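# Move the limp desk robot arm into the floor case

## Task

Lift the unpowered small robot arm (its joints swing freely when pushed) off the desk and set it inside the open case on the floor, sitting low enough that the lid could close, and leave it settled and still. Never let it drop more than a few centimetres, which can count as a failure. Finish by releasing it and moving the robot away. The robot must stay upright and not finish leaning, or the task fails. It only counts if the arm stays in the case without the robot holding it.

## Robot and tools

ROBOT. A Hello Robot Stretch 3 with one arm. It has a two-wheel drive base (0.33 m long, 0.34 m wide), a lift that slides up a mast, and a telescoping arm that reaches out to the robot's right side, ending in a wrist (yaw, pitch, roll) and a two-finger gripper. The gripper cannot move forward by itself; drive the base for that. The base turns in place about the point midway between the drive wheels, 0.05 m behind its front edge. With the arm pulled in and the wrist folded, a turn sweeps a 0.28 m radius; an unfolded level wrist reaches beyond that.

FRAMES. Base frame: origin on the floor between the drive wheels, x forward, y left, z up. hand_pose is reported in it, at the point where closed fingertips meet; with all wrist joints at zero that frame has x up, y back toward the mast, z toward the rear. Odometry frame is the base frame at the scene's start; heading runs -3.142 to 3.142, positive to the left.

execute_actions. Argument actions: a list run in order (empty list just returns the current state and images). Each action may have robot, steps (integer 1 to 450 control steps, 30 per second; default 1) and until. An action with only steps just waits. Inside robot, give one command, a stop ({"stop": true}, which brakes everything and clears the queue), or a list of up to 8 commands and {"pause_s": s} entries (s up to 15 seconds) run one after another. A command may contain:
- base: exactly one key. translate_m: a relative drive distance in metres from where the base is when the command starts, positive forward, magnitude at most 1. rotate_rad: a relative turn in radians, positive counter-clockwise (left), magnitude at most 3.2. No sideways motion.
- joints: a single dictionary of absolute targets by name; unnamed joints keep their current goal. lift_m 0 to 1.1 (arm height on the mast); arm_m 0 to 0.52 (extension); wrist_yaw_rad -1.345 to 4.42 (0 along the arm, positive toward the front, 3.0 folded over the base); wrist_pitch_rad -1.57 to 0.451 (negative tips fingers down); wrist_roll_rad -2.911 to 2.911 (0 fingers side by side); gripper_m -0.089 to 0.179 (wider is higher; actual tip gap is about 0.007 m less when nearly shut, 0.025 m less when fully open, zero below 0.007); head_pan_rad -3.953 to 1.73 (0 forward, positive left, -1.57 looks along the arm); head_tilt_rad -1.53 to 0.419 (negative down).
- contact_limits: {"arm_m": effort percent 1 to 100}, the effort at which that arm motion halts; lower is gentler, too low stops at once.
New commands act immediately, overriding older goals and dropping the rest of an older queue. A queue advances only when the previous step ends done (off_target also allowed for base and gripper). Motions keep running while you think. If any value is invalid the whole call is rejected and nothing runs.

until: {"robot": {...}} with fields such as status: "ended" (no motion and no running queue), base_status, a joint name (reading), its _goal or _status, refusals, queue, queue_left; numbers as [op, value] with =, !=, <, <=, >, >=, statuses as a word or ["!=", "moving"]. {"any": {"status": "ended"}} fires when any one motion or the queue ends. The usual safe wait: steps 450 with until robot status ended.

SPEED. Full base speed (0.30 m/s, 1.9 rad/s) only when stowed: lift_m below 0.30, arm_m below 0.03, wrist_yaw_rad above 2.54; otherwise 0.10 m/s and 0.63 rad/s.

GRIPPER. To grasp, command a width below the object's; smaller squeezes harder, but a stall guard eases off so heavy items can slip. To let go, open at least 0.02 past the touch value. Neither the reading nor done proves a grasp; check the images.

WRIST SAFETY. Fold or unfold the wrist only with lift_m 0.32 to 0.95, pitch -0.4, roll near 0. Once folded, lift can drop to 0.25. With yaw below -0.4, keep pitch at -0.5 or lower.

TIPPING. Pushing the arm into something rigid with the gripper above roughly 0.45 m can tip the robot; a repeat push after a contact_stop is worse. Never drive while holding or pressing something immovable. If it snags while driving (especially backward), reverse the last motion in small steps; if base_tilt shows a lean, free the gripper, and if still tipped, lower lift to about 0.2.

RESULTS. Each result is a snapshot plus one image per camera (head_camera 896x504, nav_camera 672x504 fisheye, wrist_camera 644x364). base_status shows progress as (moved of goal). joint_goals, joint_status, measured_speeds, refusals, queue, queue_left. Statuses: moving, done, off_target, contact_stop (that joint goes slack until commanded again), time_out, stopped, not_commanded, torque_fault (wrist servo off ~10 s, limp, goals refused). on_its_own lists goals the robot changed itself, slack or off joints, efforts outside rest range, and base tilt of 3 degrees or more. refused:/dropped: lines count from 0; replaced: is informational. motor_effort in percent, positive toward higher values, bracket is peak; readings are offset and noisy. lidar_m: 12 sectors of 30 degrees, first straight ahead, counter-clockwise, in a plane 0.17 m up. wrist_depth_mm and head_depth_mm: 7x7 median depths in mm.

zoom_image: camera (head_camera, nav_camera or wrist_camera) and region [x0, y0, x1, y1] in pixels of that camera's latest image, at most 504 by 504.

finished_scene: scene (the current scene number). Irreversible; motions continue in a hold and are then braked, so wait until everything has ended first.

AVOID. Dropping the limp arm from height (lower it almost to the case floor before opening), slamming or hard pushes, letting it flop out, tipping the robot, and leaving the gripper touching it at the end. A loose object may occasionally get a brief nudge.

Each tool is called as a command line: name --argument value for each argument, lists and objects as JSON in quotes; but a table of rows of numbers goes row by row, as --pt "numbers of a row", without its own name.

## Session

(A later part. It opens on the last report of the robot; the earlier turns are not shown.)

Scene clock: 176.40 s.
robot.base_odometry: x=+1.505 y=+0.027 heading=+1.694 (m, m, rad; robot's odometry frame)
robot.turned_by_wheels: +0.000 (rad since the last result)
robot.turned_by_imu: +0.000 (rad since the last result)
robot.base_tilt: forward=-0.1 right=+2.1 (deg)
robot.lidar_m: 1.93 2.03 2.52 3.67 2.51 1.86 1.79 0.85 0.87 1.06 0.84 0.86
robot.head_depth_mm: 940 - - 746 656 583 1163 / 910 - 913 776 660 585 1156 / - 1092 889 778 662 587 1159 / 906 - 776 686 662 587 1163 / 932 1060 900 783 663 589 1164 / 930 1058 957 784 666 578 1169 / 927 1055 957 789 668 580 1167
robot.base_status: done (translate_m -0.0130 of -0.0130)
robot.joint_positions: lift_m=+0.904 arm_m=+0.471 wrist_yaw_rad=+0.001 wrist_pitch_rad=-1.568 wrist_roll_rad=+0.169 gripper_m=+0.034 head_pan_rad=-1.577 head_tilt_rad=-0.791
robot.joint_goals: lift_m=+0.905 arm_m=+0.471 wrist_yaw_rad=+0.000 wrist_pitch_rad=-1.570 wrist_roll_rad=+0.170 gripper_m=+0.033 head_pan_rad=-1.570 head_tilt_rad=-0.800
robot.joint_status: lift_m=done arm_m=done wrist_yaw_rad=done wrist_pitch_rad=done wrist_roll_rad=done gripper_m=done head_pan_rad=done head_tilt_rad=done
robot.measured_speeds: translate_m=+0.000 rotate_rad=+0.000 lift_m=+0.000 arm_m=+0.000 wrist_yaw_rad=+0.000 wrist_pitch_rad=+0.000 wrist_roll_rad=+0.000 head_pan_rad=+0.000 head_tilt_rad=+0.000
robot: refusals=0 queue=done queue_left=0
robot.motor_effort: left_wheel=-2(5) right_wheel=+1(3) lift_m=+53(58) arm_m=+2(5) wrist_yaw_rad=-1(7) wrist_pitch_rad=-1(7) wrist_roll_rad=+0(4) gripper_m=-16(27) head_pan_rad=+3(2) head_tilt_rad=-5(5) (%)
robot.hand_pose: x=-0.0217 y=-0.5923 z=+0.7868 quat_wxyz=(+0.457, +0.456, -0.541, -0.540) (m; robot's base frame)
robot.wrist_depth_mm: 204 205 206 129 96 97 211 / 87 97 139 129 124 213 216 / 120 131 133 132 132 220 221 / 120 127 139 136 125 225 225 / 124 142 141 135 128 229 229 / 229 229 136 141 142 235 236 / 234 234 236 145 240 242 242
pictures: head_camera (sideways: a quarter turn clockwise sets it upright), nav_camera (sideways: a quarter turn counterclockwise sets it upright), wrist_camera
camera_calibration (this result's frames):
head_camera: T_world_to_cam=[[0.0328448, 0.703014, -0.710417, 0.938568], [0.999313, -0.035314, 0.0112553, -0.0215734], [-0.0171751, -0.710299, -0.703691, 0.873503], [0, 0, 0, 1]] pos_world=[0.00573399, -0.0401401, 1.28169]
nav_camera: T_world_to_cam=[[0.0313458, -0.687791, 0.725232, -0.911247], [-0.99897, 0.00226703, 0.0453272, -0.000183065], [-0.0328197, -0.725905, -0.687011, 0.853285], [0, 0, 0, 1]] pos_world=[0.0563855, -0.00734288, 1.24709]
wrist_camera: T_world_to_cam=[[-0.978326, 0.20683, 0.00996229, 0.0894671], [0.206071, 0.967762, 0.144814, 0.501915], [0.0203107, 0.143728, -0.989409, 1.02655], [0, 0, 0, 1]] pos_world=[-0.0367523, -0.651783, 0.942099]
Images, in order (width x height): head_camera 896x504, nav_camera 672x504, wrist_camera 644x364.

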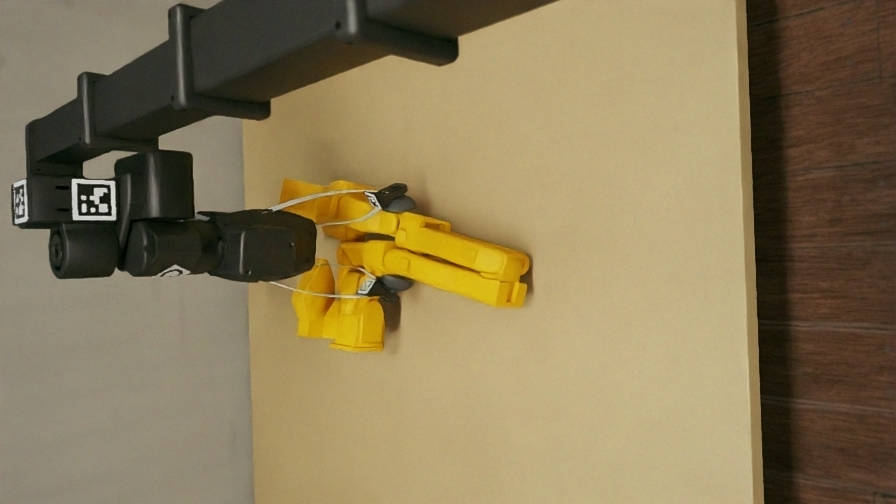

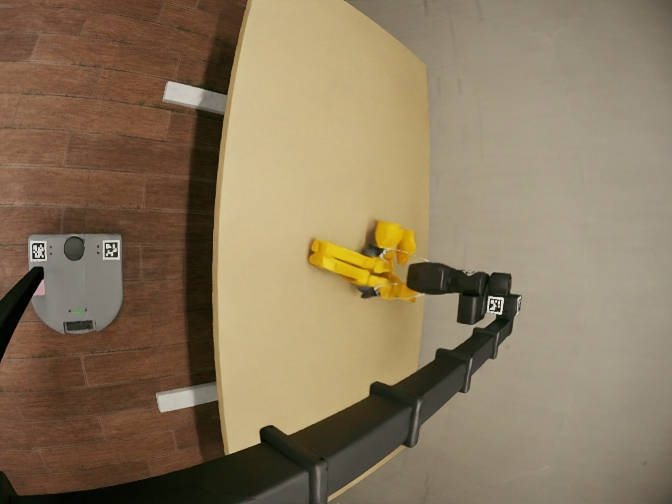

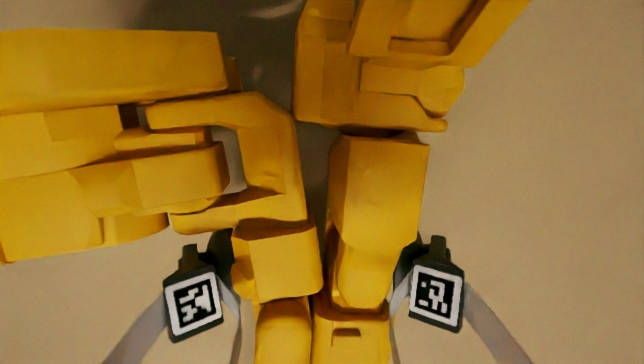

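execute_actions --actions '[{"robot":[{"joints":{"gripper_m":0.012}},{"joints":{"lift_m":0.93}},{"pause_s":1.5}],"steps":450,"until":{"robot":{"status":"ended"}}}]'

Scene clock: 186.67 s.
robot.base_odometry: x=+1.505 y=+0.027 heading=+1.694 (m, m, rad; robot's odometry frame)
robot.turned_by_wheels: +0.000 (rad since the last result)
robot.turned_by_imu: -0.002 (rad since the last result)
robot.base_tilt: forward=-0.1 right=+2.1 (deg)
robot.lidar_m: 1.94 2.05 2.53 3.67 2.52 1.86 1.79 0.85 0.87 1.06 0.84 0.86
robot.head_depth_mm: 928 - - 757 658 584 1153 / - 1072 945 778 657 585 1159 / - 1077 891 778 659 584 1160 / 920 - 749 662 661 587 1164 / 931 1064 751 780 665 589 1162 / 932 1055 953 784 666 579 1169 / 929 1056 961 785 667 580 1172
robot.base_status: done (translate_m -0.0130 of -0.0130)
robot.joint_positions: lift_m=+0.929 arm_m=+0.471 wrist_yaw_rad=+0.001 wrist_pitch_rad=-1.568 wrist_roll_rad=+0.169 gripper_m=+0.019 head_pan_rad=-1.577 head_tilt_rad=-0.791
robot.joint_goals: lift_m=+0.930 arm_m=+0.471 wrist_yaw_rad=+0.000 wrist_pitch_rad=-1.570 wrist_roll_rad=+0.170 gripper_m=+0.018 head_pan_rad=-1.570 head_tilt_rad=-0.800
robot.joint_status: lift_m=done arm_m=done wrist_yaw_rad=done wrist_pitch_rad=done wrist_roll_rad=done gripper_m=done head_pan_rad=done head_tilt_rad=done
robot.measured_speeds: translate_m=+0.000 rotate_rad=+0.000 lift_m=+0.000 arm_m=+0.000 wrist_yaw_rad=+0.000 wrist_pitch_rad=+0.000 wrist_roll_rad=+0.000 head_pan_rad=+0.000 head_tilt_rad=+0.000
robot: refusals=0 queue=done queue_left=0
robot.on_its_own: gripper_m is held at +0.018, not at your +0.012, by its stall guard, which is not easing now
robot.motor_effort: left_wheel=-2(2) right_wheel=+1(1) lift_m=+54(55) arm_m=+3(2) wrist_yaw_rad=-1(1) wrist_pitch_rad=-1(1) wrist_roll_rad=+1(0) gripper_m=-19(89) head_pan_rad=+3(2) head_tilt_rad=-5(5) (%)
robot.hand_pose: x=-0.0217 y=-0.5923 z=+0.8118 quat_wxyz=(+0.457, +0.456, -0.541, -0.540) (m; robot's base frame)
robot.wrist_depth_mm: 226 228 230 127 96 97 235 / 87 96 131 128 123 237 240 / 119 129 132 131 130 244 246 / 119 126 138 134 123 250 251 / 124 141 139 133 128 255 258 / 255 257 134 139 140 261 264 / 262 261 263 141 266 269 271
pictures: head_camera (sideways: a quarter turn clockwise sets it upright), nav_camera (sideways: a quarter turn counterclockwise sets it upright), wrist_camera
camera_calibration (this result's frames):
head_camera: T_world_to_cam=[[0.0328447, 0.703014, -0.710417, 0.938568], [0.999313, -0.0353139, 0.0112553, -0.0215734], [-0.017175, -0.710299, -0.703691, 0.873503], [0, 0, 0, 1]] pos_world=[0.005734, -0.0401401, 1.28169]
nav_camera: T_world_to_cam=[[0.0313458, -0.687791, 0.725232, -0.911247], [-0.99897, 0.00226691, 0.0453272, -0.000183065], [-0.0328197, -0.725905, -0.687011, 0.853285], [0, 0, 0, 1]] pos_world=[0.0563855, -0.00734287, 1.24709]
wrist_camera: T_world_to_cam=[[-0.978326, 0.20683, 0.00996226, 0.0892179], [0.206071, 0.967762, 0.144814, 0.498297], [0.0203107, 0.143728, -0.989409, 1.05127], [0, 0, 0, 1]] pos_world=[-0.0367523, -0.651783, 0.967085]
Images, in order (width x height): head_camera 896x504, nav_camera 672x504, wrist_camera 644x364.

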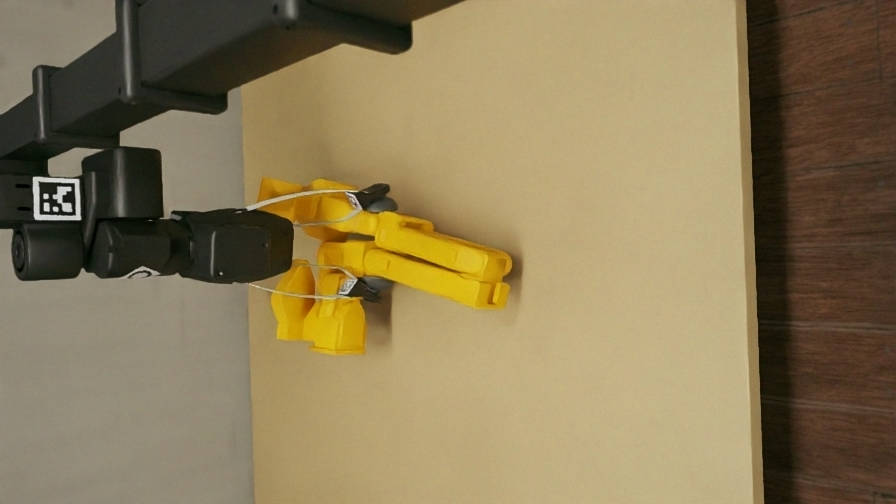

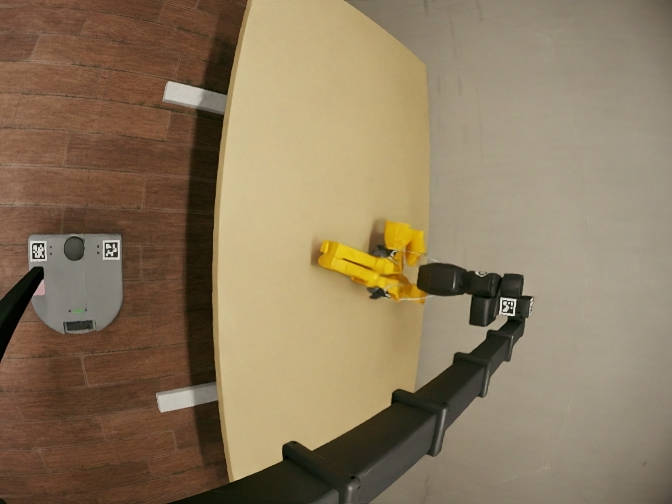

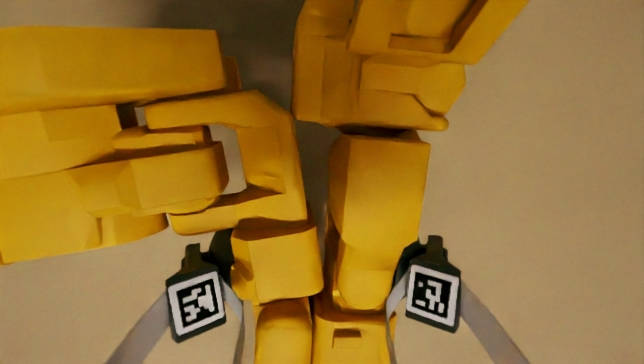

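execute_actions --actions '[{"robot":[{"joints":{"arm_m":0.12,"wrist_roll_rad":0.0}},{"base":{"rotate_rad":1.419}},{"base":{"translate_m":1.0},"joints":{"lift_m":0.68,"head_tilt_rad":-1.1}},{"base":{"translate_m":1.0}},{"base":{"translate_m":0.47}},{"base":{"rotate_rad":0.76}}],"steps":450,"until":{"robot":{"status":"ended"}}}]'

execute_actions --actions '[{"steps":450,"until":{"robot":{"status":"ended"}}},{"steps":450,"until":{"robot":{"status":"ended"}}}]'

Scene clock: 220.40 s.
robot.base_odometry: x=+0.722 y=+0.050 heading=+3.113 (m, m, rad; robot's odometry frame)
robot.turned_by_wheels: +1.419 (rad since the last result)
robot.turned_by_imu: +1.417 (rad since the last result)
robot.base_tilt: forward=-0.9 right=+2.2 (deg)
robot.lidar_m: 1.75 2.95 2.09 1.91 1.93 1.55 1.83 1.45 1.99 1.84 1.86 1.99
robot.head_depth_mm: 1939 1744 1571 1420 - - - / 1939 1753 1593 - 1292 1218 - / 1902 1747 1591 - 1271 1226 - / 1896 1752 1571 1422 698 666 - / 1888 1773 1578 1423 1273 1201 1112 / 1857 1762 1579 1425 1308 1206 1114 / 1833 1779 1594 1426 1311 1205 1118
robot.base_status: moving (translate_m +0.7836 of +1.0000)
robot.joint_positions: lift_m=+0.680 arm_m=+0.120 wrist_yaw_rad=+0.001 wrist_pitch_rad=-1.568 wrist_roll_rad=+0.002 gripper_m=+0.019 head_pan_rad=-1.577 head_tilt_rad=-1.086
robot.joint_goals: lift_m=+0.680 arm_m=+0.120 wrist_yaw_rad=+0.000 wrist_pitch_rad=-1.570 wrist_roll_rad=+0.000 gripper_m=+0.018 head_pan_rad=-1.570 head_tilt_rad=-1.100
robot.joint_status: lift_m=done arm_m=done wrist_yaw_rad=done wrist_pitch_rad=done wrist_roll_rad=done gripper_m=done head_pan_rad=done head_tilt_rad=done
robot.measured_speeds: translate_m=+0.100 rotate_rad=+0.000 lift_m=+0.000 arm_m=+0.000 wrist_yaw_rad=+0.000 wrist_pitch_rad=+0.000 wrist_roll_rad=+0.000 head_pan_rad=+0.000 head_tilt_rad=+0.000
robot: refusals=0 queue=running queue_left=3
robot.on_its_own: gripper_m is held at +0.018, not at your +0.012, by its stall guard, which is not easing now
robot.motor_effort: left_wheel=+0(8) right_wheel=+3(5) lift_m=+34(52) arm_m=-6(6) wrist_yaw_rad=+0(0) wrist_pitch_rad=-1(1) wrist_roll_rad=-1(3) gripper_m=-20(20) head_pan_rad=+3(3) head_tilt_rad=-8(31) (%)
robot.hand_pose: x=-0.0216 y=-0.2419 z=+0.5625 quat_wxyz=(+0.500, +0.499, -0.501, -0.500) (m; robot's base frame)
robot.wrist_depth_mm: 668 667 676 128 96 97 703 / 87 96 131 128 123 722 713 / 119 130 132 131 130 730 730 / 119 125 138 134 123 736 731 / 123 141 139 133 127 750 773 / 750 747 134 139 140 775 772 / 770 778 770 142 151 789 795
pictures: head_camera (sideways: a quarter turn clockwise sets it upright), nav_camera (sideways: a quarter turn counterclockwise sets it upright), wrist_camera
camera_calibration (this result's frames):
head_camera: T_world_to_cam=[[0.033859, 0.879292, -0.475078, 0.631946], [0.999302, -0.0373063, 0.00217272, -0.00974622], [-0.0158129, -0.474819, -0.879941, 1.10265], [0, 0, 0, 1]] pos_world=[0.00577843, -0.0324709, 1.27051]
nav_camera: T_world_to_cam=[[0.0303027, -0.869054, 0.493788, -0.609691], [-0.999045, -0.0107742, 0.0423469, 0.00371429], [-0.0314816, -0.4946, -0.86855, 1.08932], [0, 0, 0, 1]] pos_world=[0.0564796, 0.00896292, 1.24703]
wrist_camera: T_world_to_cam=[[-0.999095, 0.0412722, 0.0103104, -0.0214537], [0.0423302, 0.988585, 0.144596, 0.19694], [-0.00422496, 0.144901, -0.989437, 0.754031], [0, 0, 0, 1]] pos_world=[-0.0265851, -0.303066, 0.717811]
Images, in order (width x height): head_camera 896x504, nav_camera 672x504, wrist_camera 644x364.

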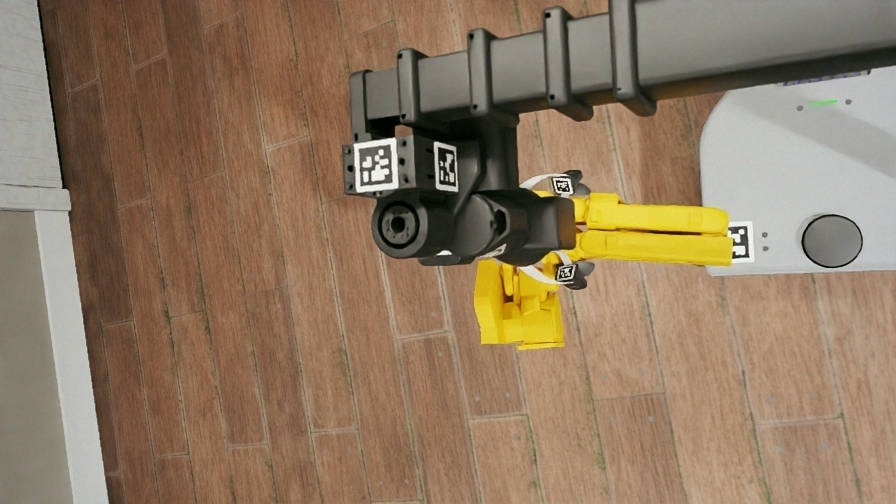

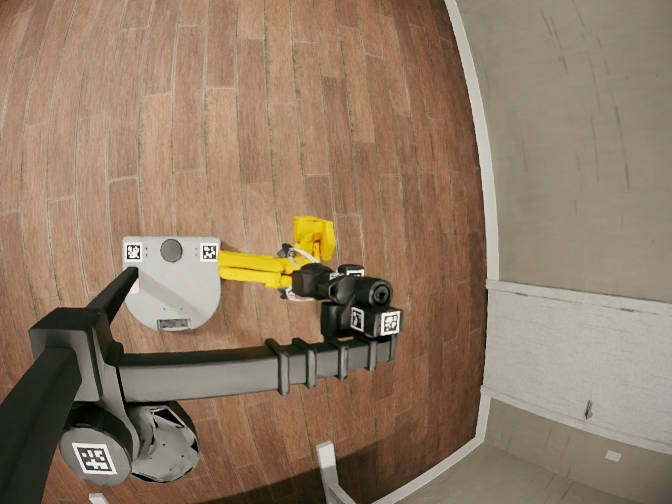

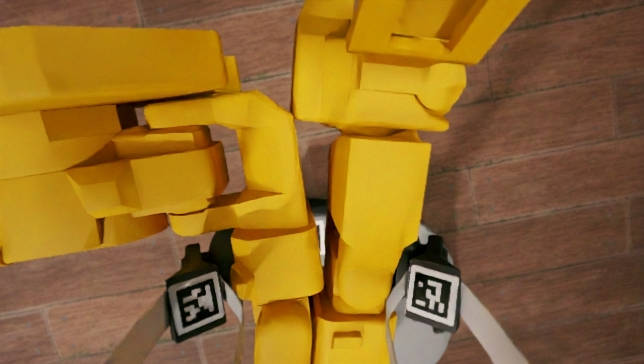

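Scene clock: 242.50 s.
robot.base_odometry: x=-0.964 y=+0.099 heading=-2.411 (m, m, rad; robot's odometry frame)
robot.turned_by_wheels: +0.760 (rad since the last result)
robot.turned_by_imu: +0.747 (rad since the last result)
robot.base_tilt: forward=-0.1 right=+2.0 (deg)
robot.lidar_m: 1.34 1.96 2.16 2.29 3.18 3.02 2.10 1.62 0.28 0.63 1.28 1.26
robot.head_depth_mm: 1636 1760 1566 1430 - - - / 1733 1757 1589 - 900 1209 - / 1854 1758 1596 - 953 1219 - / 1895 1759 1586 1369 698 669 - / 1958 1757 1566 1393 1230 1187 1112 / 1817 1754 1574 1433 1312 1199 1118 / 1613 1723 1572 1440 1309 1203 1114
robot.base_status: done (rotate_rad +0.7599 of +0.7600)
robot.joint_positions: lift_m=+0.680 arm_m=+0.120 wrist_yaw_rad=+0.001 wrist_pitch_rad=-1.568 wrist_roll_rad=+0.002 gripper_m=+0.019 head_pan_rad=-1.577 head_tilt_rad=-1.086
robot.joint_goals: lift_m=+0.680 arm_m=+0.120 wrist_yaw_rad=+0.000 wrist_pitch_rad=-1.570 wrist_roll_rad=+0.000 gripper_m=+0.018 head_pan_rad=-1.570 head_tilt_rad=-1.100
robot.joint_status: lift_m=done arm_m=done wrist_yaw_rad=done wrist_pitch_rad=done wrist_roll_rad=done gripper_m=done head_pan_rad=done head_tilt_rad=done
robot.measured_speeds: translate_m=+0.000 rotate_rad=+0.000 lift_m=+0.000 arm_m=+0.000 wrist_yaw_rad=+0.000 wrist_pitch_rad=+0.000 wrist_roll_rad=+0.000 head_pan_rad=+0.000 head_tilt_rad=+0.000
robot: refusals=0 queue=done queue_left=0
robot.on_its_own: gripper_m is held at +0.018, not at your +0.012, by its stall guard, which is not easing now
robot.motor_effort: left_wheel=-3(8) right_wheel=+2(4) lift_m=+33(33) arm_m=-5(6) wrist_yaw_rad=+0(1) wrist_pitch_rad=-1(1) wrist_roll_rad=-1(1) gripper_m=-19(20) head_pan_rad=+3(2) head_tilt_rad=-7(7) (%)
robot.hand_pose: x=-0.0216 y=-0.2419 z=+0.5625 quat_wxyz=(+0.500, +0.499, -0.501, -0.500) (m; robot's base frame)
robot.wrist_depth_mm: 667 676 654 128 96 97 696 / 87 96 131 128 123 707 715 / 119 130 132 131 130 724 720 / 119 125 138 134 123 743 738 / 123 141 140 133 128 753 763 / 746 758 134 139 140 767 777 / 766 774 765 141 151 788 809
pictures: head_camera (sideways: a quarter turn clockwise sets it upright), nav_camera (sideways: a quarter turn counterclockwise sets it upright), wrist_camera
camera_calibration (this result's frames):
head_camera: T_world_to_cam=[[0.0338598, 0.879401, -0.474876, 0.631684], [0.999302, -0.037307, 0.0021655, -0.00973682], [-0.0158119, -0.474618, -0.88005, 1.10279], [0, 0, 0, 1]] pos_world=[0.00577846, -0.0324638, 1.2705]
nav_camera: T_world_to_cam=[[0.0303018, -0.869167, 0.493589, -0.609432], [-0.999045, -0.0107836, 0.0423431, 0.00371923], [-0.0314806, -0.494401, -0.868664, 1.08947], [0, 0, 0, 1]] pos_world=[0.0564797, 0.00897545, 1.24703]
wrist_camera: T_world_to_cam=[[-0.999095, 0.0412642, 0.0103105, -0.0214557], [0.0423223, 0.988585, 0.144596, 0.196941], [-0.00422614, 0.144901, -0.989437, 0.754031], [0, 0, 0, 1]] pos_world=[-0.0265846, -0.303067, 0.717811]
Images, in order (width x height): head_camera 896x504, nav_camera 672x504, wrist_camera 644x364.

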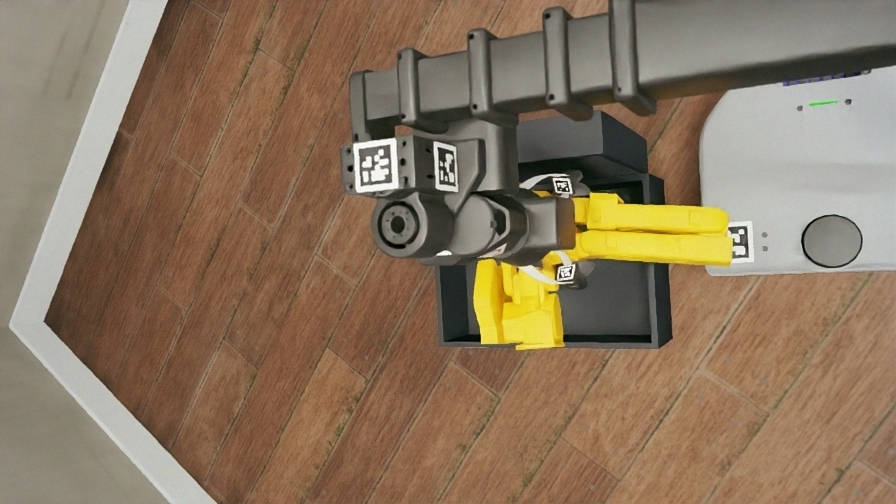

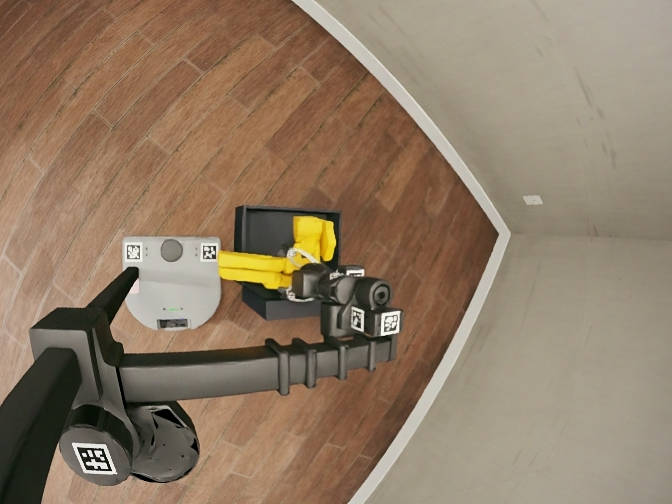

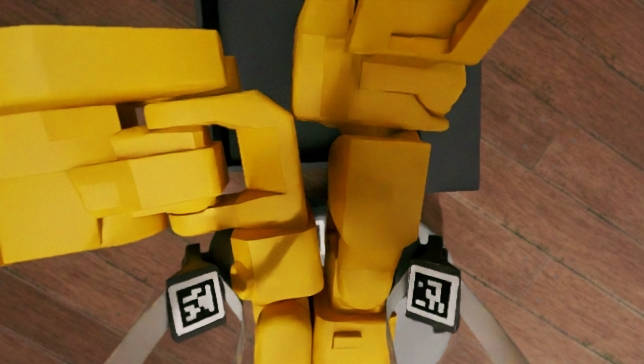

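execute_actions --actions '[{"robot":[{"joints":{"arm_m":0.33},"base":{"translate_m":0.028}},{"joints":{"lift_m":0.36}}],"steps":450,"until":{"robot":{"status":"ended"}}}]'

Scene clock: 260.33 s.
robot.base_odometry: x=-0.985 y=+0.080 heading=-2.411 (m, m, rad; robot's odometry frame)
robot.turned_by_wheels: +0.000 (rad since the last result)
robot.turned_by_imu: -0.003 (rad since the last result)
robot.base_tilt: forward=-0.1 right=+2.1 (deg)
robot.lidar_m: 1.31 1.92 2.14 2.28 3.18 3.05 2.13 1.64 0.29 0.65 1.26 1.23
robot.head_depth_mm: 1656 1743 1573 1416 1292 1195 1131 / 1754 1756 1578 1372 915 1211 - / 1856 1749 1577 1247 1275 1211 - / 1919 1769 1585 1237 1249 1209 - / 1944 1746 1577 1418 1282 1191 1115 / 1789 1762 1577 1432 1304 1210 1114 / 1583 1704 1582 1431 1310 1202 1116
robot.base_status: done (translate_m +0.0280 of +0.0280)
robot.joint_positions: lift_m=+0.360 arm_m=+0.330 wrist_yaw_rad=+0.000 wrist_pitch_rad=-1.568 wrist_roll_rad=+0.002 gripper_m=+0.019 head_pan_rad=-1.577 head_tilt_rad=-1.086
robot.joint_goals: lift_m=+0.360 arm_m=+0.330 wrist_yaw_rad=+0.000 wrist_pitch_rad=-1.570 wrist_roll_rad=+0.000 gripper_m=+0.018 head_pan_rad=-1.570 head_tilt_rad=-1.100
robot.joint_status: lift_m=done arm_m=done wrist_yaw_rad=done wrist_pitch_rad=done wrist_roll_rad=done gripper_m=done head_pan_rad=done head_tilt_rad=done
robot.measured_speeds: translate_m=+0.000 rotate_rad=+0.000 lift_m=+0.000 arm_m=+0.000 wrist_yaw_rad=+0.000 wrist_pitch_rad=+0.000 wrist_roll_rad=+0.000 head_pan_rad=+0.000 head_tilt_rad=+0.000
robot: refusals=0 queue=done queue_left=0
robot.on_its_own: gripper_m is held at +0.018, not at your +0.012, by its stall guard, which is not easing now
robot.motor_effort: left_wheel=-3(5) right_wheel=+1(5) lift_m=+34(36) arm_m=+4(3) wrist_yaw_rad=+0(0) wrist_pitch_rad=-1(1) wrist_roll_rad=-1(1) gripper_m=-20(20) head_pan_rad=+3(3) head_tilt_rad=-7(7) (%)
robot.hand_pose: x=-0.0216 y=-0.4514 z=+0.2425 quat_wxyz=(+0.500, +0.499, -0.501, -0.500) (m; robot's base frame)
robot.wrist_depth_mm: 370 251 326 128 96 97 192 / 87 96 131 128 123 244 193 / 119 130 132 131 130 251 197 / 119 125 138 135 123 255 198 / 123 141 139 134 128 261 199 / 414 377 134 139 140 266 201 / 418 421 398 142 347 272 203
pictures: head_camera (sideways: a quarter turn clockwise sets it upright), nav_camera (sideways: a quarter turn counterclockwise sets it upright), wrist_camera
camera_calibration (this result's frames):
head_camera: T_world_to_cam=[[0.0338598, 0.879443, -0.474798, 0.631582], [0.999302, -0.0373069, 0.00216268, -0.00973316], [-0.0158113, -0.474539, -0.880092, 1.10284], [0, 0, 0, 1]] pos_world=[0.00577849, -0.032461, 1.2705]
nav_camera: T_world_to_cam=[[0.0303019, -0.869211, 0.493512, -0.609331], [-0.999045, -0.0107877, 0.0423417, 0.00372116], [-0.03148, -0.494324, -0.868708, 1.08952], [0, 0, 0, 1]] pos_world=[0.0564797, 0.00898037, 1.24703]
wrist_camera: T_world_to_cam=[[-0.999086, 0.0414764, 0.010309, -0.00941284], [0.0425319, 0.988581, 0.144561, 0.450267], [-0.0041954, 0.144867, -0.989442, 0.467741], [0, 0, 0, 1]] pos_world=[-0.0265926, -0.512495, 0.397809]
Images, in order (width x height): head_camera 896x504, nav_camera 672x504, wrist_camera 644x364.

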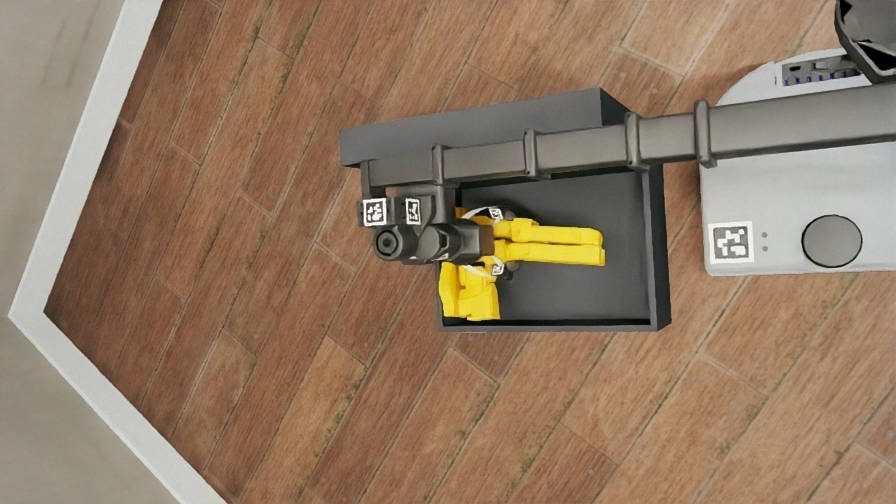

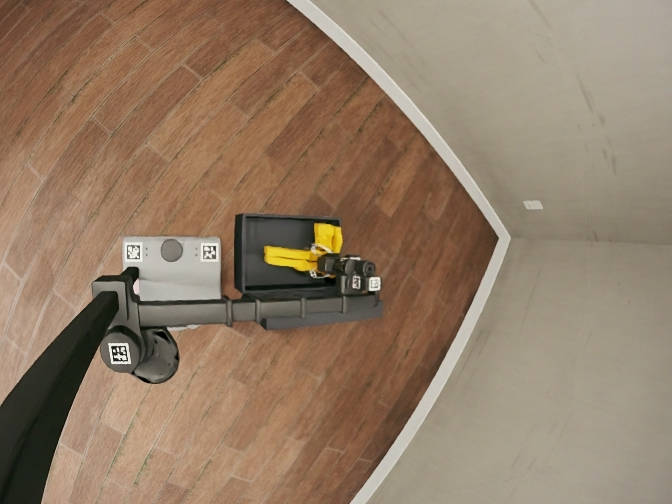

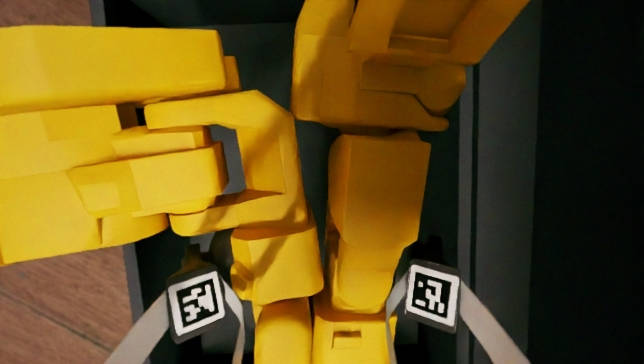

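execute_actions --actions '[{"robot":[{"joints":{"lift_m":0.295,"arm_m":0.325}}],"steps":450,"until":{"robot":{"status":"ended"}}}]'

zoom_image --camera "head_camera" --region '[330, 80, 700, 360]'

Scene clock: 269.77 s.
robot.base_odometry: x=-0.985 y=+0.080 heading=-2.411 (m, m, rad; robot's odometry frame)
robot.turned_by_wheels: +0.000 (rad since the last result)
robot.turned_by_imu: -0.001 (rad since the last result)
robot.base_tilt: forward=-0.1 right=+2.0 (deg)
robot.lidar_m: 1.32 1.93 2.13 2.27 3.18 3.06 2.13 1.64 0.29 0.30 1.26 1.23
robot.head_depth_mm: 1654 1742 1572 1421 1297 1192 1133 / 1755 1751 1563 1374 914 1209 - / 1857 1755 1569 1223 1264 1222 - / 1911 1755 1570 1309 1234 1204 - / 1937 1747 1577 1411 1276 1190 1114 / 1786 1756 1581 1421 1307 1203 1113 / 1580 1703 1585 1428 1314 1200 1119
robot.base_status: done (translate_m +0.0280 of +0.0280)
robot.joint_positions: lift_m=+0.295 arm_m=+0.325 wrist_yaw_rad=+0.000 wrist_pitch_rad=-1.567 wrist_roll_rad=+0.002 gripper_m=+0.019 head_pan_rad=-1.577 head_tilt_rad=-1.086
robot.joint_goals: lift_m=+0.295 arm_m=+0.325 wrist_yaw_rad=+0.000 wrist_pitch_rad=-1.570 wrist_roll_rad=+0.000 gripper_m=+0.018 head_pan_rad=-1.570 head_tilt_rad=-1.100
robot.joint_status: lift_m=done arm_m=done wrist_yaw_rad=done wrist_pitch_rad=done wrist_roll_rad=done gripper_m=done head_pan_rad=done head_tilt_rad=done
robot.measured_speeds: translate_m=+0.000 rotate_rad=+0.000 lift_m=+0.000 arm_m=+0.000 wrist_yaw_rad=+0.000 wrist_pitch_rad=+0.000 wrist_roll_rad=+0.000 head_pan_rad=+0.000 head_tilt_rad=+0.000
robot: refusals=0 queue=done queue_left=0
robot.on_its_own: gripper_m is held at +0.018, not at your +0.012, by its stall guard, which is not easing now
robot.motor_effort: left_wheel=-3(3) right_wheel=+1(2) lift_m=+34(32) arm_m=-5(3) wrist_yaw_rad=+0(1) wrist_pitch_rad=-1(1) wrist_roll_rad=-1(1) gripper_m=-19(20) head_pan_rad=+3(3) head_tilt_rad=-7(7) (%)
robot.hand_pose: x=-0.0216 y=-0.4470 z=+0.1775 quat_wxyz=(+0.500, +0.499, -0.501, -0.500) (m; robot's base frame)
robot.wrist_depth_mm: 199 252 290 128 96 97 177 / 87 96 131 128 123 192 180 / 119 130 132 131 130 197 185 / 118 125 138 135 123 200 188 / 123 141 140 133 128 205 193 / 343 251 134 139 140 208 196 / 351 240 329 142 330 208 202
pictures: head_camera (sideways: a quarter turn clockwise sets it upright), nav_camera (sideways: a quarter turn counterclockwise sets it upright), wrist_camera
camera_calibration (this result's frames):
head_camera: T_world_to_cam=[[0.0338599, 0.879443, -0.474798, 0.631582], [0.999302, -0.037307, 0.00216268, -0.00973315], [-0.0158113, -0.474539, -0.880092, 1.10284], [0, 0, 0, 1]] pos_world=[0.00577849, -0.0324609, 1.2705]
nav_camera: T_world_to_cam=[[0.0303018, -0.869211, 0.493512, -0.609331], [-0.999045, -0.0107876, 0.0423417, 0.00372116], [-0.03148, -0.494323, -0.868708, 1.08952], [0, 0, 0, 1]] pos_world=[0.0564797, 0.00898037, 1.24703]
wrist_camera: T_world_to_cam=[[-0.999086, 0.0414779, 0.010304, -0.00892357], [0.0425322, 0.988599, 0.144443, 0.455346], [-0.00419532, 0.144749, -0.98946, 0.402746], [0, 0, 0, 1]] pos_world=[-0.0265926, -0.508081, 0.332821]
Images, in order (width x height): head_camera 896x504, nav_camera 672x504, wrist_camera 644x364.

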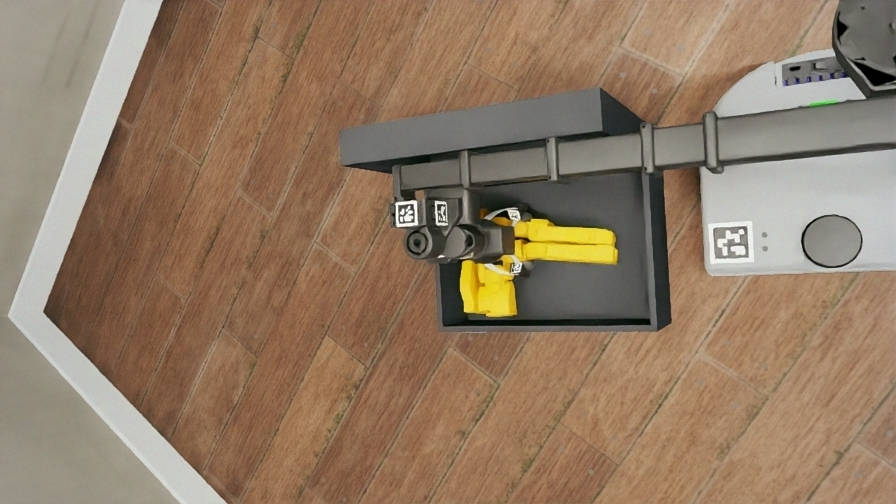

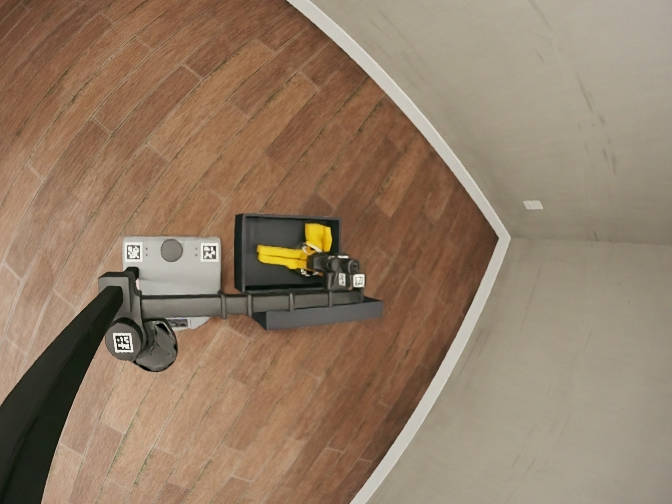

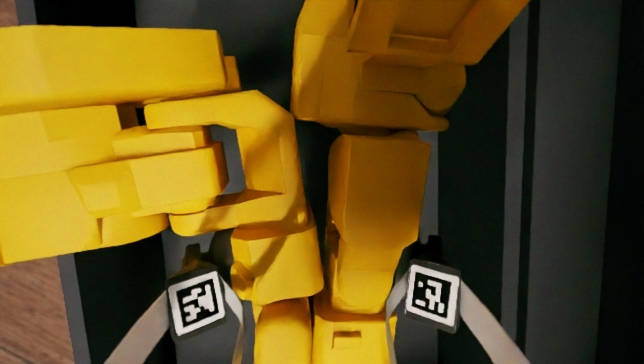

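Region (330, 80, 700, 360) of head_camera's 896x504 image, scaled by 1.362, with more detail than that image has; it fills the top 381 rows of this view, and the rest is white.

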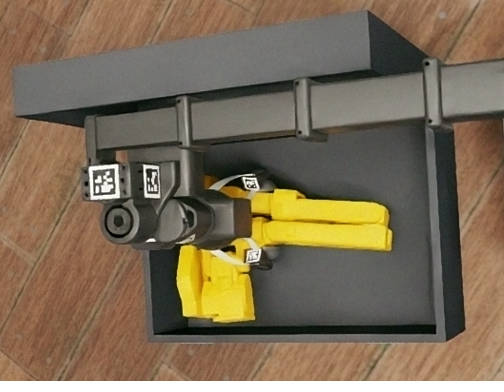

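execute_actions --actions '[{"robot":[{"joints":{"lift_m":0.178}}],"steps":450,"until":{"robot":{"status":"ended"}}}]'

Scene clock: 278.40 s.
robot.base_odometry: x=-0.985 y=+0.080 heading=-2.411 (m, m, rad; robot's odometry frame)
robot.turned_by_wheels: +0.000 (rad since the last result)
robot.turned_by_imu: -0.001 (rad since the last result)
robot.base_tilt: forward=-0.1 right=+2.0 (deg)
robot.lidar_m: 1.31 1.92 2.14 2.28 3.19 3.05 2.12 1.64 0.29 0.65 1.26 1.23
robot.head_depth_mm: 1654 1754 1566 1415 1302 1201 1126 / 1752 1745 1572 1370 916 1212 - / 1860 1763 1568 1260 1266 - - / 1913 1755 1564 1449 1235 1205 - / 1928 1750 1579 1409 1269 1186 1110 / 1791 1743 1586 1428 1310 1205 1116 / 1591 1707 1574 1434 1314 1210 1114
robot.base_status: done (translate_m +0.0280 of +0.0280)
robot.joint_positions: lift_m=+0.179 arm_m=+0.325 wrist_yaw_rad=+0.000 wrist_pitch_rad=-1.569 wrist_roll_rad=+0.002 gripper_m=+0.019 head_pan_rad=-1.577 head_tilt_rad=-1.086
robot.joint_goals: lift_m=+0.178 arm_m=+0.325 wrist_yaw_rad=+0.000 wrist_pitch_rad=-1.570 wrist_roll_rad=+0.000 gripper_m=+0.018 head_pan_rad=-1.570 head_tilt_rad=-1.100
robot.joint_status: lift_m=done arm_m=done wrist_yaw_rad=done wrist_pitch_rad=done wrist_roll_rad=done gripper_m=done head_pan_rad=done head_tilt_rad=done
robot.measured_speeds: translate_m=+0.000 rotate_rad=+0.000 lift_m=+0.000 arm_m=+0.000 wrist_yaw_rad=+0.000 wrist_pitch_rad=+0.000 wrist_roll_rad=+0.000 head_pan_rad=+0.000 head_tilt_rad=+0.000
robot: refusals=0 queue=done queue_left=0
robot.on_its_own: gripper_m is held at +0.018, not at your +0.012, by its stall guard, which is not easing now
robot.motor_effort: left_wheel=-4(4) right_wheel=+3(3) lift_m=+18(34) arm_m=-5(5) wrist_yaw_rad=-1(0) wrist_pitch_rad=-1(1) wrist_roll_rad=-1(1) gripper_m=-19(20) head_pan_rad=+2(3) head_tilt_rad=-7(7) (%)
robot.hand_pose: x=-0.0216 y=-0.4467 z=+0.0611 quat_wxyz=(+0.500, +0.499, -0.501, -0.500) (m; robot's base frame)
robot.wrist_depth_mm: - 91 179 130 99 99 130 / - 94 126 129 125 185 131 / 114 124 129 130 132 188 132 / 113 120 135 132 124 193 133 / 116 135 135 131 128 196 134 / 192 200 130 136 139 202 136 / 190 204 205 138 208 193 137
pictures: head_camera (sideways: a quarter turn clockwise sets it upright), nav_camera (sideways: a quarter turn counterclockwise sets it upright), wrist_camera
camera_calibration (this result's frames):
head_camera: T_world_to_cam=[[0.0338599, 0.879443, -0.474798, 0.631582], [0.999302, -0.037307, 0.00216268, -0.00973315], [-0.0158113, -0.474539, -0.880092, 1.10284], [0, 0, 0, 1]] pos_world=[0.00577849, -0.0324609, 1.2705]
nav_camera: T_world_to_cam=[[0.0303018, -0.869211, 0.493512, -0.609331], [-0.999045, -0.0107876, 0.0423417, 0.00372116], [-0.03148, -0.494323, -0.868708, 1.08952], [0, 0, 0, 1]] pos_world=[0.0564797, 0.00898037, 1.24703]
wrist_camera: T_world_to_cam=[[-0.999087, 0.0414588, 0.0103512, -0.0077478], [0.0425248, 0.988435, 0.145558, 0.47173], [-0.00419683, 0.145866, -0.989296, 0.287981], [0, 0, 0, 1]] pos_world=[-0.0265924, -0.50796, 0.216314]
Images, in order (width x height): head_camera 896x504, nav_camera 672x504, wrist_camera 644x364.

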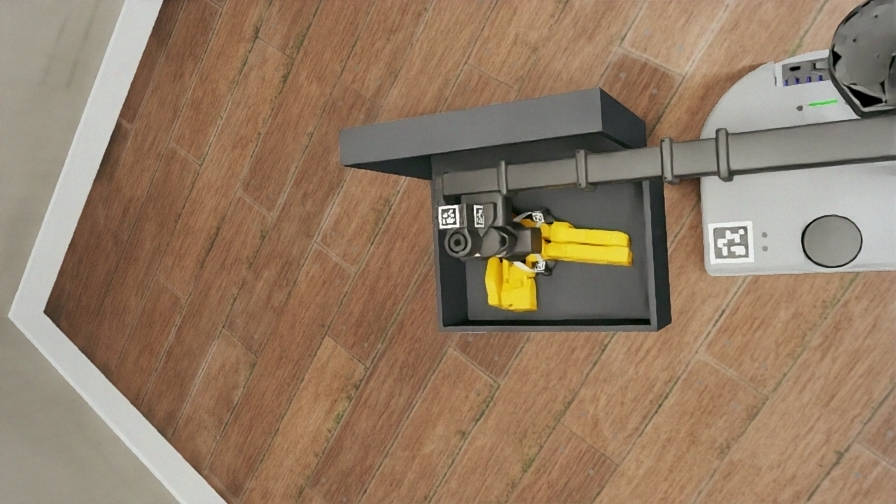

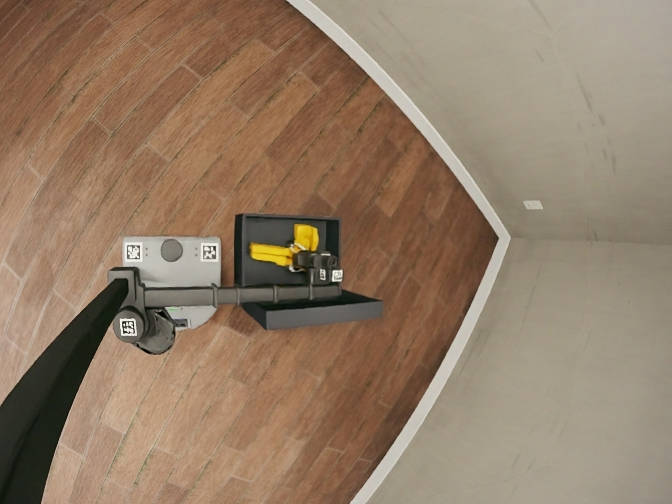

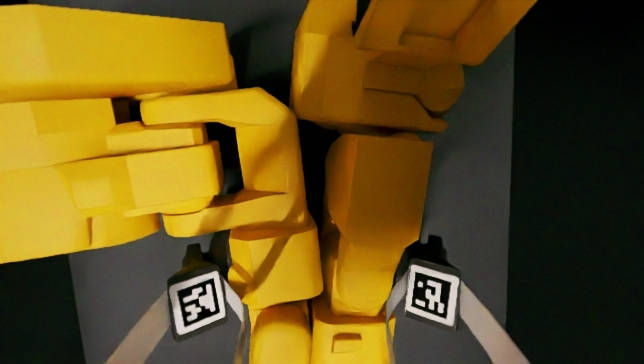

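Resting on the floor of the case. Release and clear.

execute_actions --actions '[{"robot":[{"joints":{"gripper_m":0.105}},{"joints":{"lift_m":0.55}},{"joints":{"arm_m":0.0},"base":{"translate_m":0.3}}],"steps":450,"until":{"robot":{"status":"ended"}}}]'

Scene clock: 293.03 s.
robot.base_odometry: x=-1.208 y=-0.120 heading=-2.411 (m, m, rad; robot's odometry frame)
robot.turned_by_wheels: +0.000 (rad since the last result)
robot.turned_by_imu: -0.005 (rad since the last result)
robot.base_tilt: forward=-0.1 right=+2.0 (deg)
robot.lidar_m: 1.05 1.54 1.97 2.10 3.05 3.31 2.36 0.51 0.69 1.31 1.01 0.99
robot.head_depth_mm: 1831 1752 1572 1343 1247 1186 1120 / 1889 1755 1573 1337 1261 - - / 1962 1754 1570 1405 1315 - - / 1873 1749 1566 1428 1322 1224 - / 1632 1730 1583 1422 1299 1204 1114 / 1428 1625 1594 1428 1307 1208 1110 / 1267 1423 1542 1434 1306 1208 1112
robot.base_status: done (translate_m +0.3000 of +0.3000)
robot.joint_positions: lift_m=+0.550 arm_m=+0.000 wrist_yaw_rad=+0.000 wrist_pitch_rad=-1.569 wrist_roll_rad=+0.002 gripper_m=+0.105 head_pan_rad=-1.577 head_tilt_rad=-1.086
robot.joint_goals: lift_m=+0.550 arm_m=+0.000 wrist_yaw_rad=+0.000 wrist_pitch_rad=-1.570 wrist_roll_rad=+0.000 gripper_m=+0.105 head_pan_rad=-1.570 head_tilt_rad=-1.100
robot.joint_status: lift_m=done arm_m=done wrist_yaw_rad=done wrist_pitch_rad=done wrist_roll_rad=done gripper_m=done head_pan_rad=done head_tilt_rad=done
robot.measured_speeds: translate_m=+0.000 rotate_rad=+0.000 lift_m=+0.000 arm_m=+0.000 wrist_yaw_rad=+0.000 wrist_pitch_rad=+0.000 wrist_roll_rad=+0.000 head_pan_rad=+0.000 head_tilt_rad=+0.000
robot: refusals=0 queue=done queue_left=0
robot.motor_effort: left_wheel=-3(4) right_wheel=+1(5) lift_m=+47(51) arm_m=-6(4) wrist_yaw_rad=+0(0) wrist_pitch_rad=-1(1) wrist_roll_rad=-1(1) gripper_m=+0(80) head_pan_rad=+3(2) head_tilt_rad=-7(7) (%)
robot.hand_pose: x=-0.0216 y=-0.1217 z=+0.4321 quat_wxyz=(+0.500, +0.499, -0.501, -0.500) (m; robot's base frame)
robot.wrist_depth_mm: 551 550 558 565 535 503 482 / 565 563 573 579 544 547 546 / 582 578 587 578 584 591 590 / 588 586 585 - - 605 609 / 596 603 613 - - 616 626 / 616 622 611 - - 627 638 / 629 639 632 - - 647 648
pictures: head_camera (sideways: a quarter turn clockwise sets it upright), nav_camera (sideways: a quarter turn counterclockwise sets it upright), wrist_camera
camera_calibration (this result's frames):
head_camera: T_world_to_cam=[[0.0338599, 0.879445, -0.474795, 0.631578], [0.999302, -0.037307, 0.00216258, -0.00973303], [-0.0158113, -0.474537, -0.880094, 1.10285], [0, 0, 0, 1]] pos_world=[0.00577849, -0.0324609, 1.2705]
nav_camera: T_world_to_cam=[[0.0303018, -0.869213, 0.493509, -0.609328], [-0.999045, -0.0107878, 0.0423416, 0.00372123], [-0.03148, -0.494321, -0.868709, 1.08953], [0, 0, 0, 1]] pos_world=[0.0564797, 0.00898054, 1.24703]
wrist_camera: T_world_to_cam=[[-0.999088, 0.0414195, 0.0103495, -0.0250649], [0.0424856, 0.988443, 0.145516, 0.0965297], [-0.00420267, 0.145823, -0.989302, 0.607575], [0, 0, 0, 1]] pos_world=[-0.0265898, -0.182974, 0.587287]
Images, in order (width x height): head_camera 896x504, nav_camera 672x504, wrist_camera 644x364.

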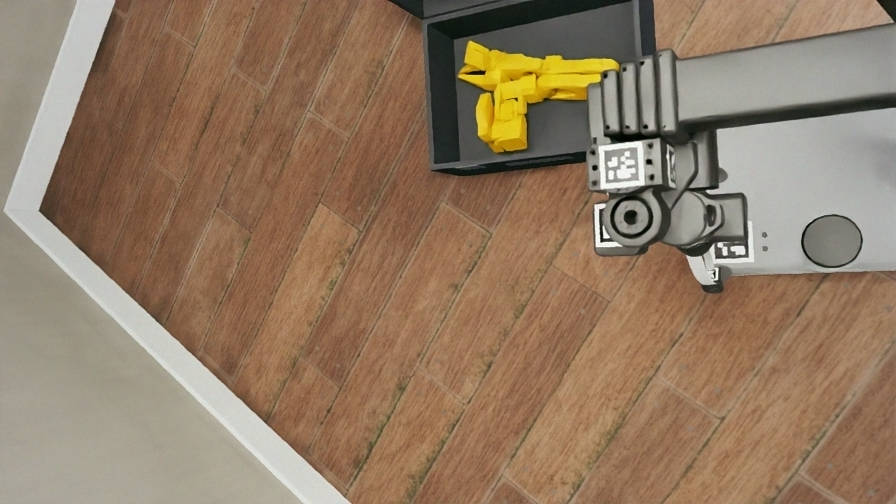

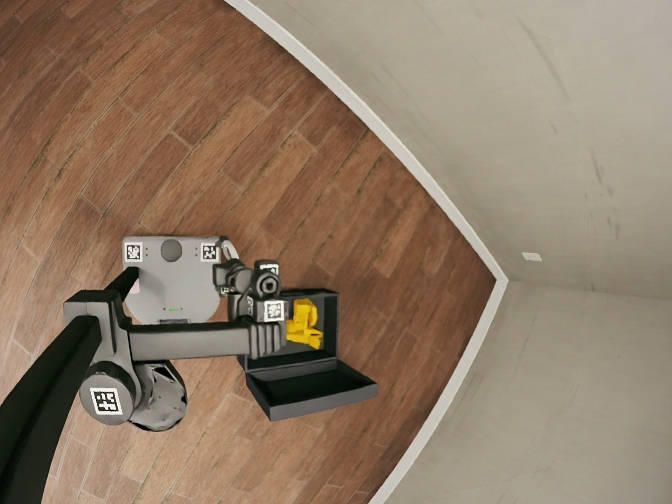

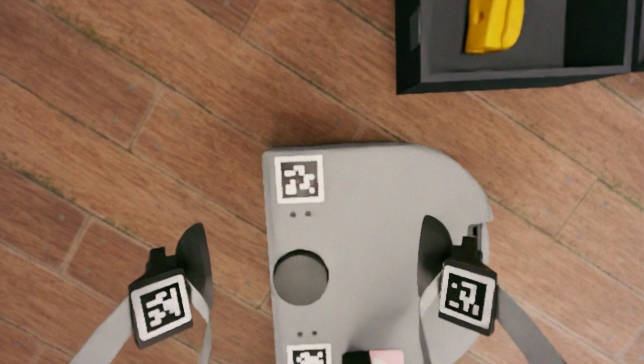

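finished_scene --scene 2

The scene is finished: the task was done.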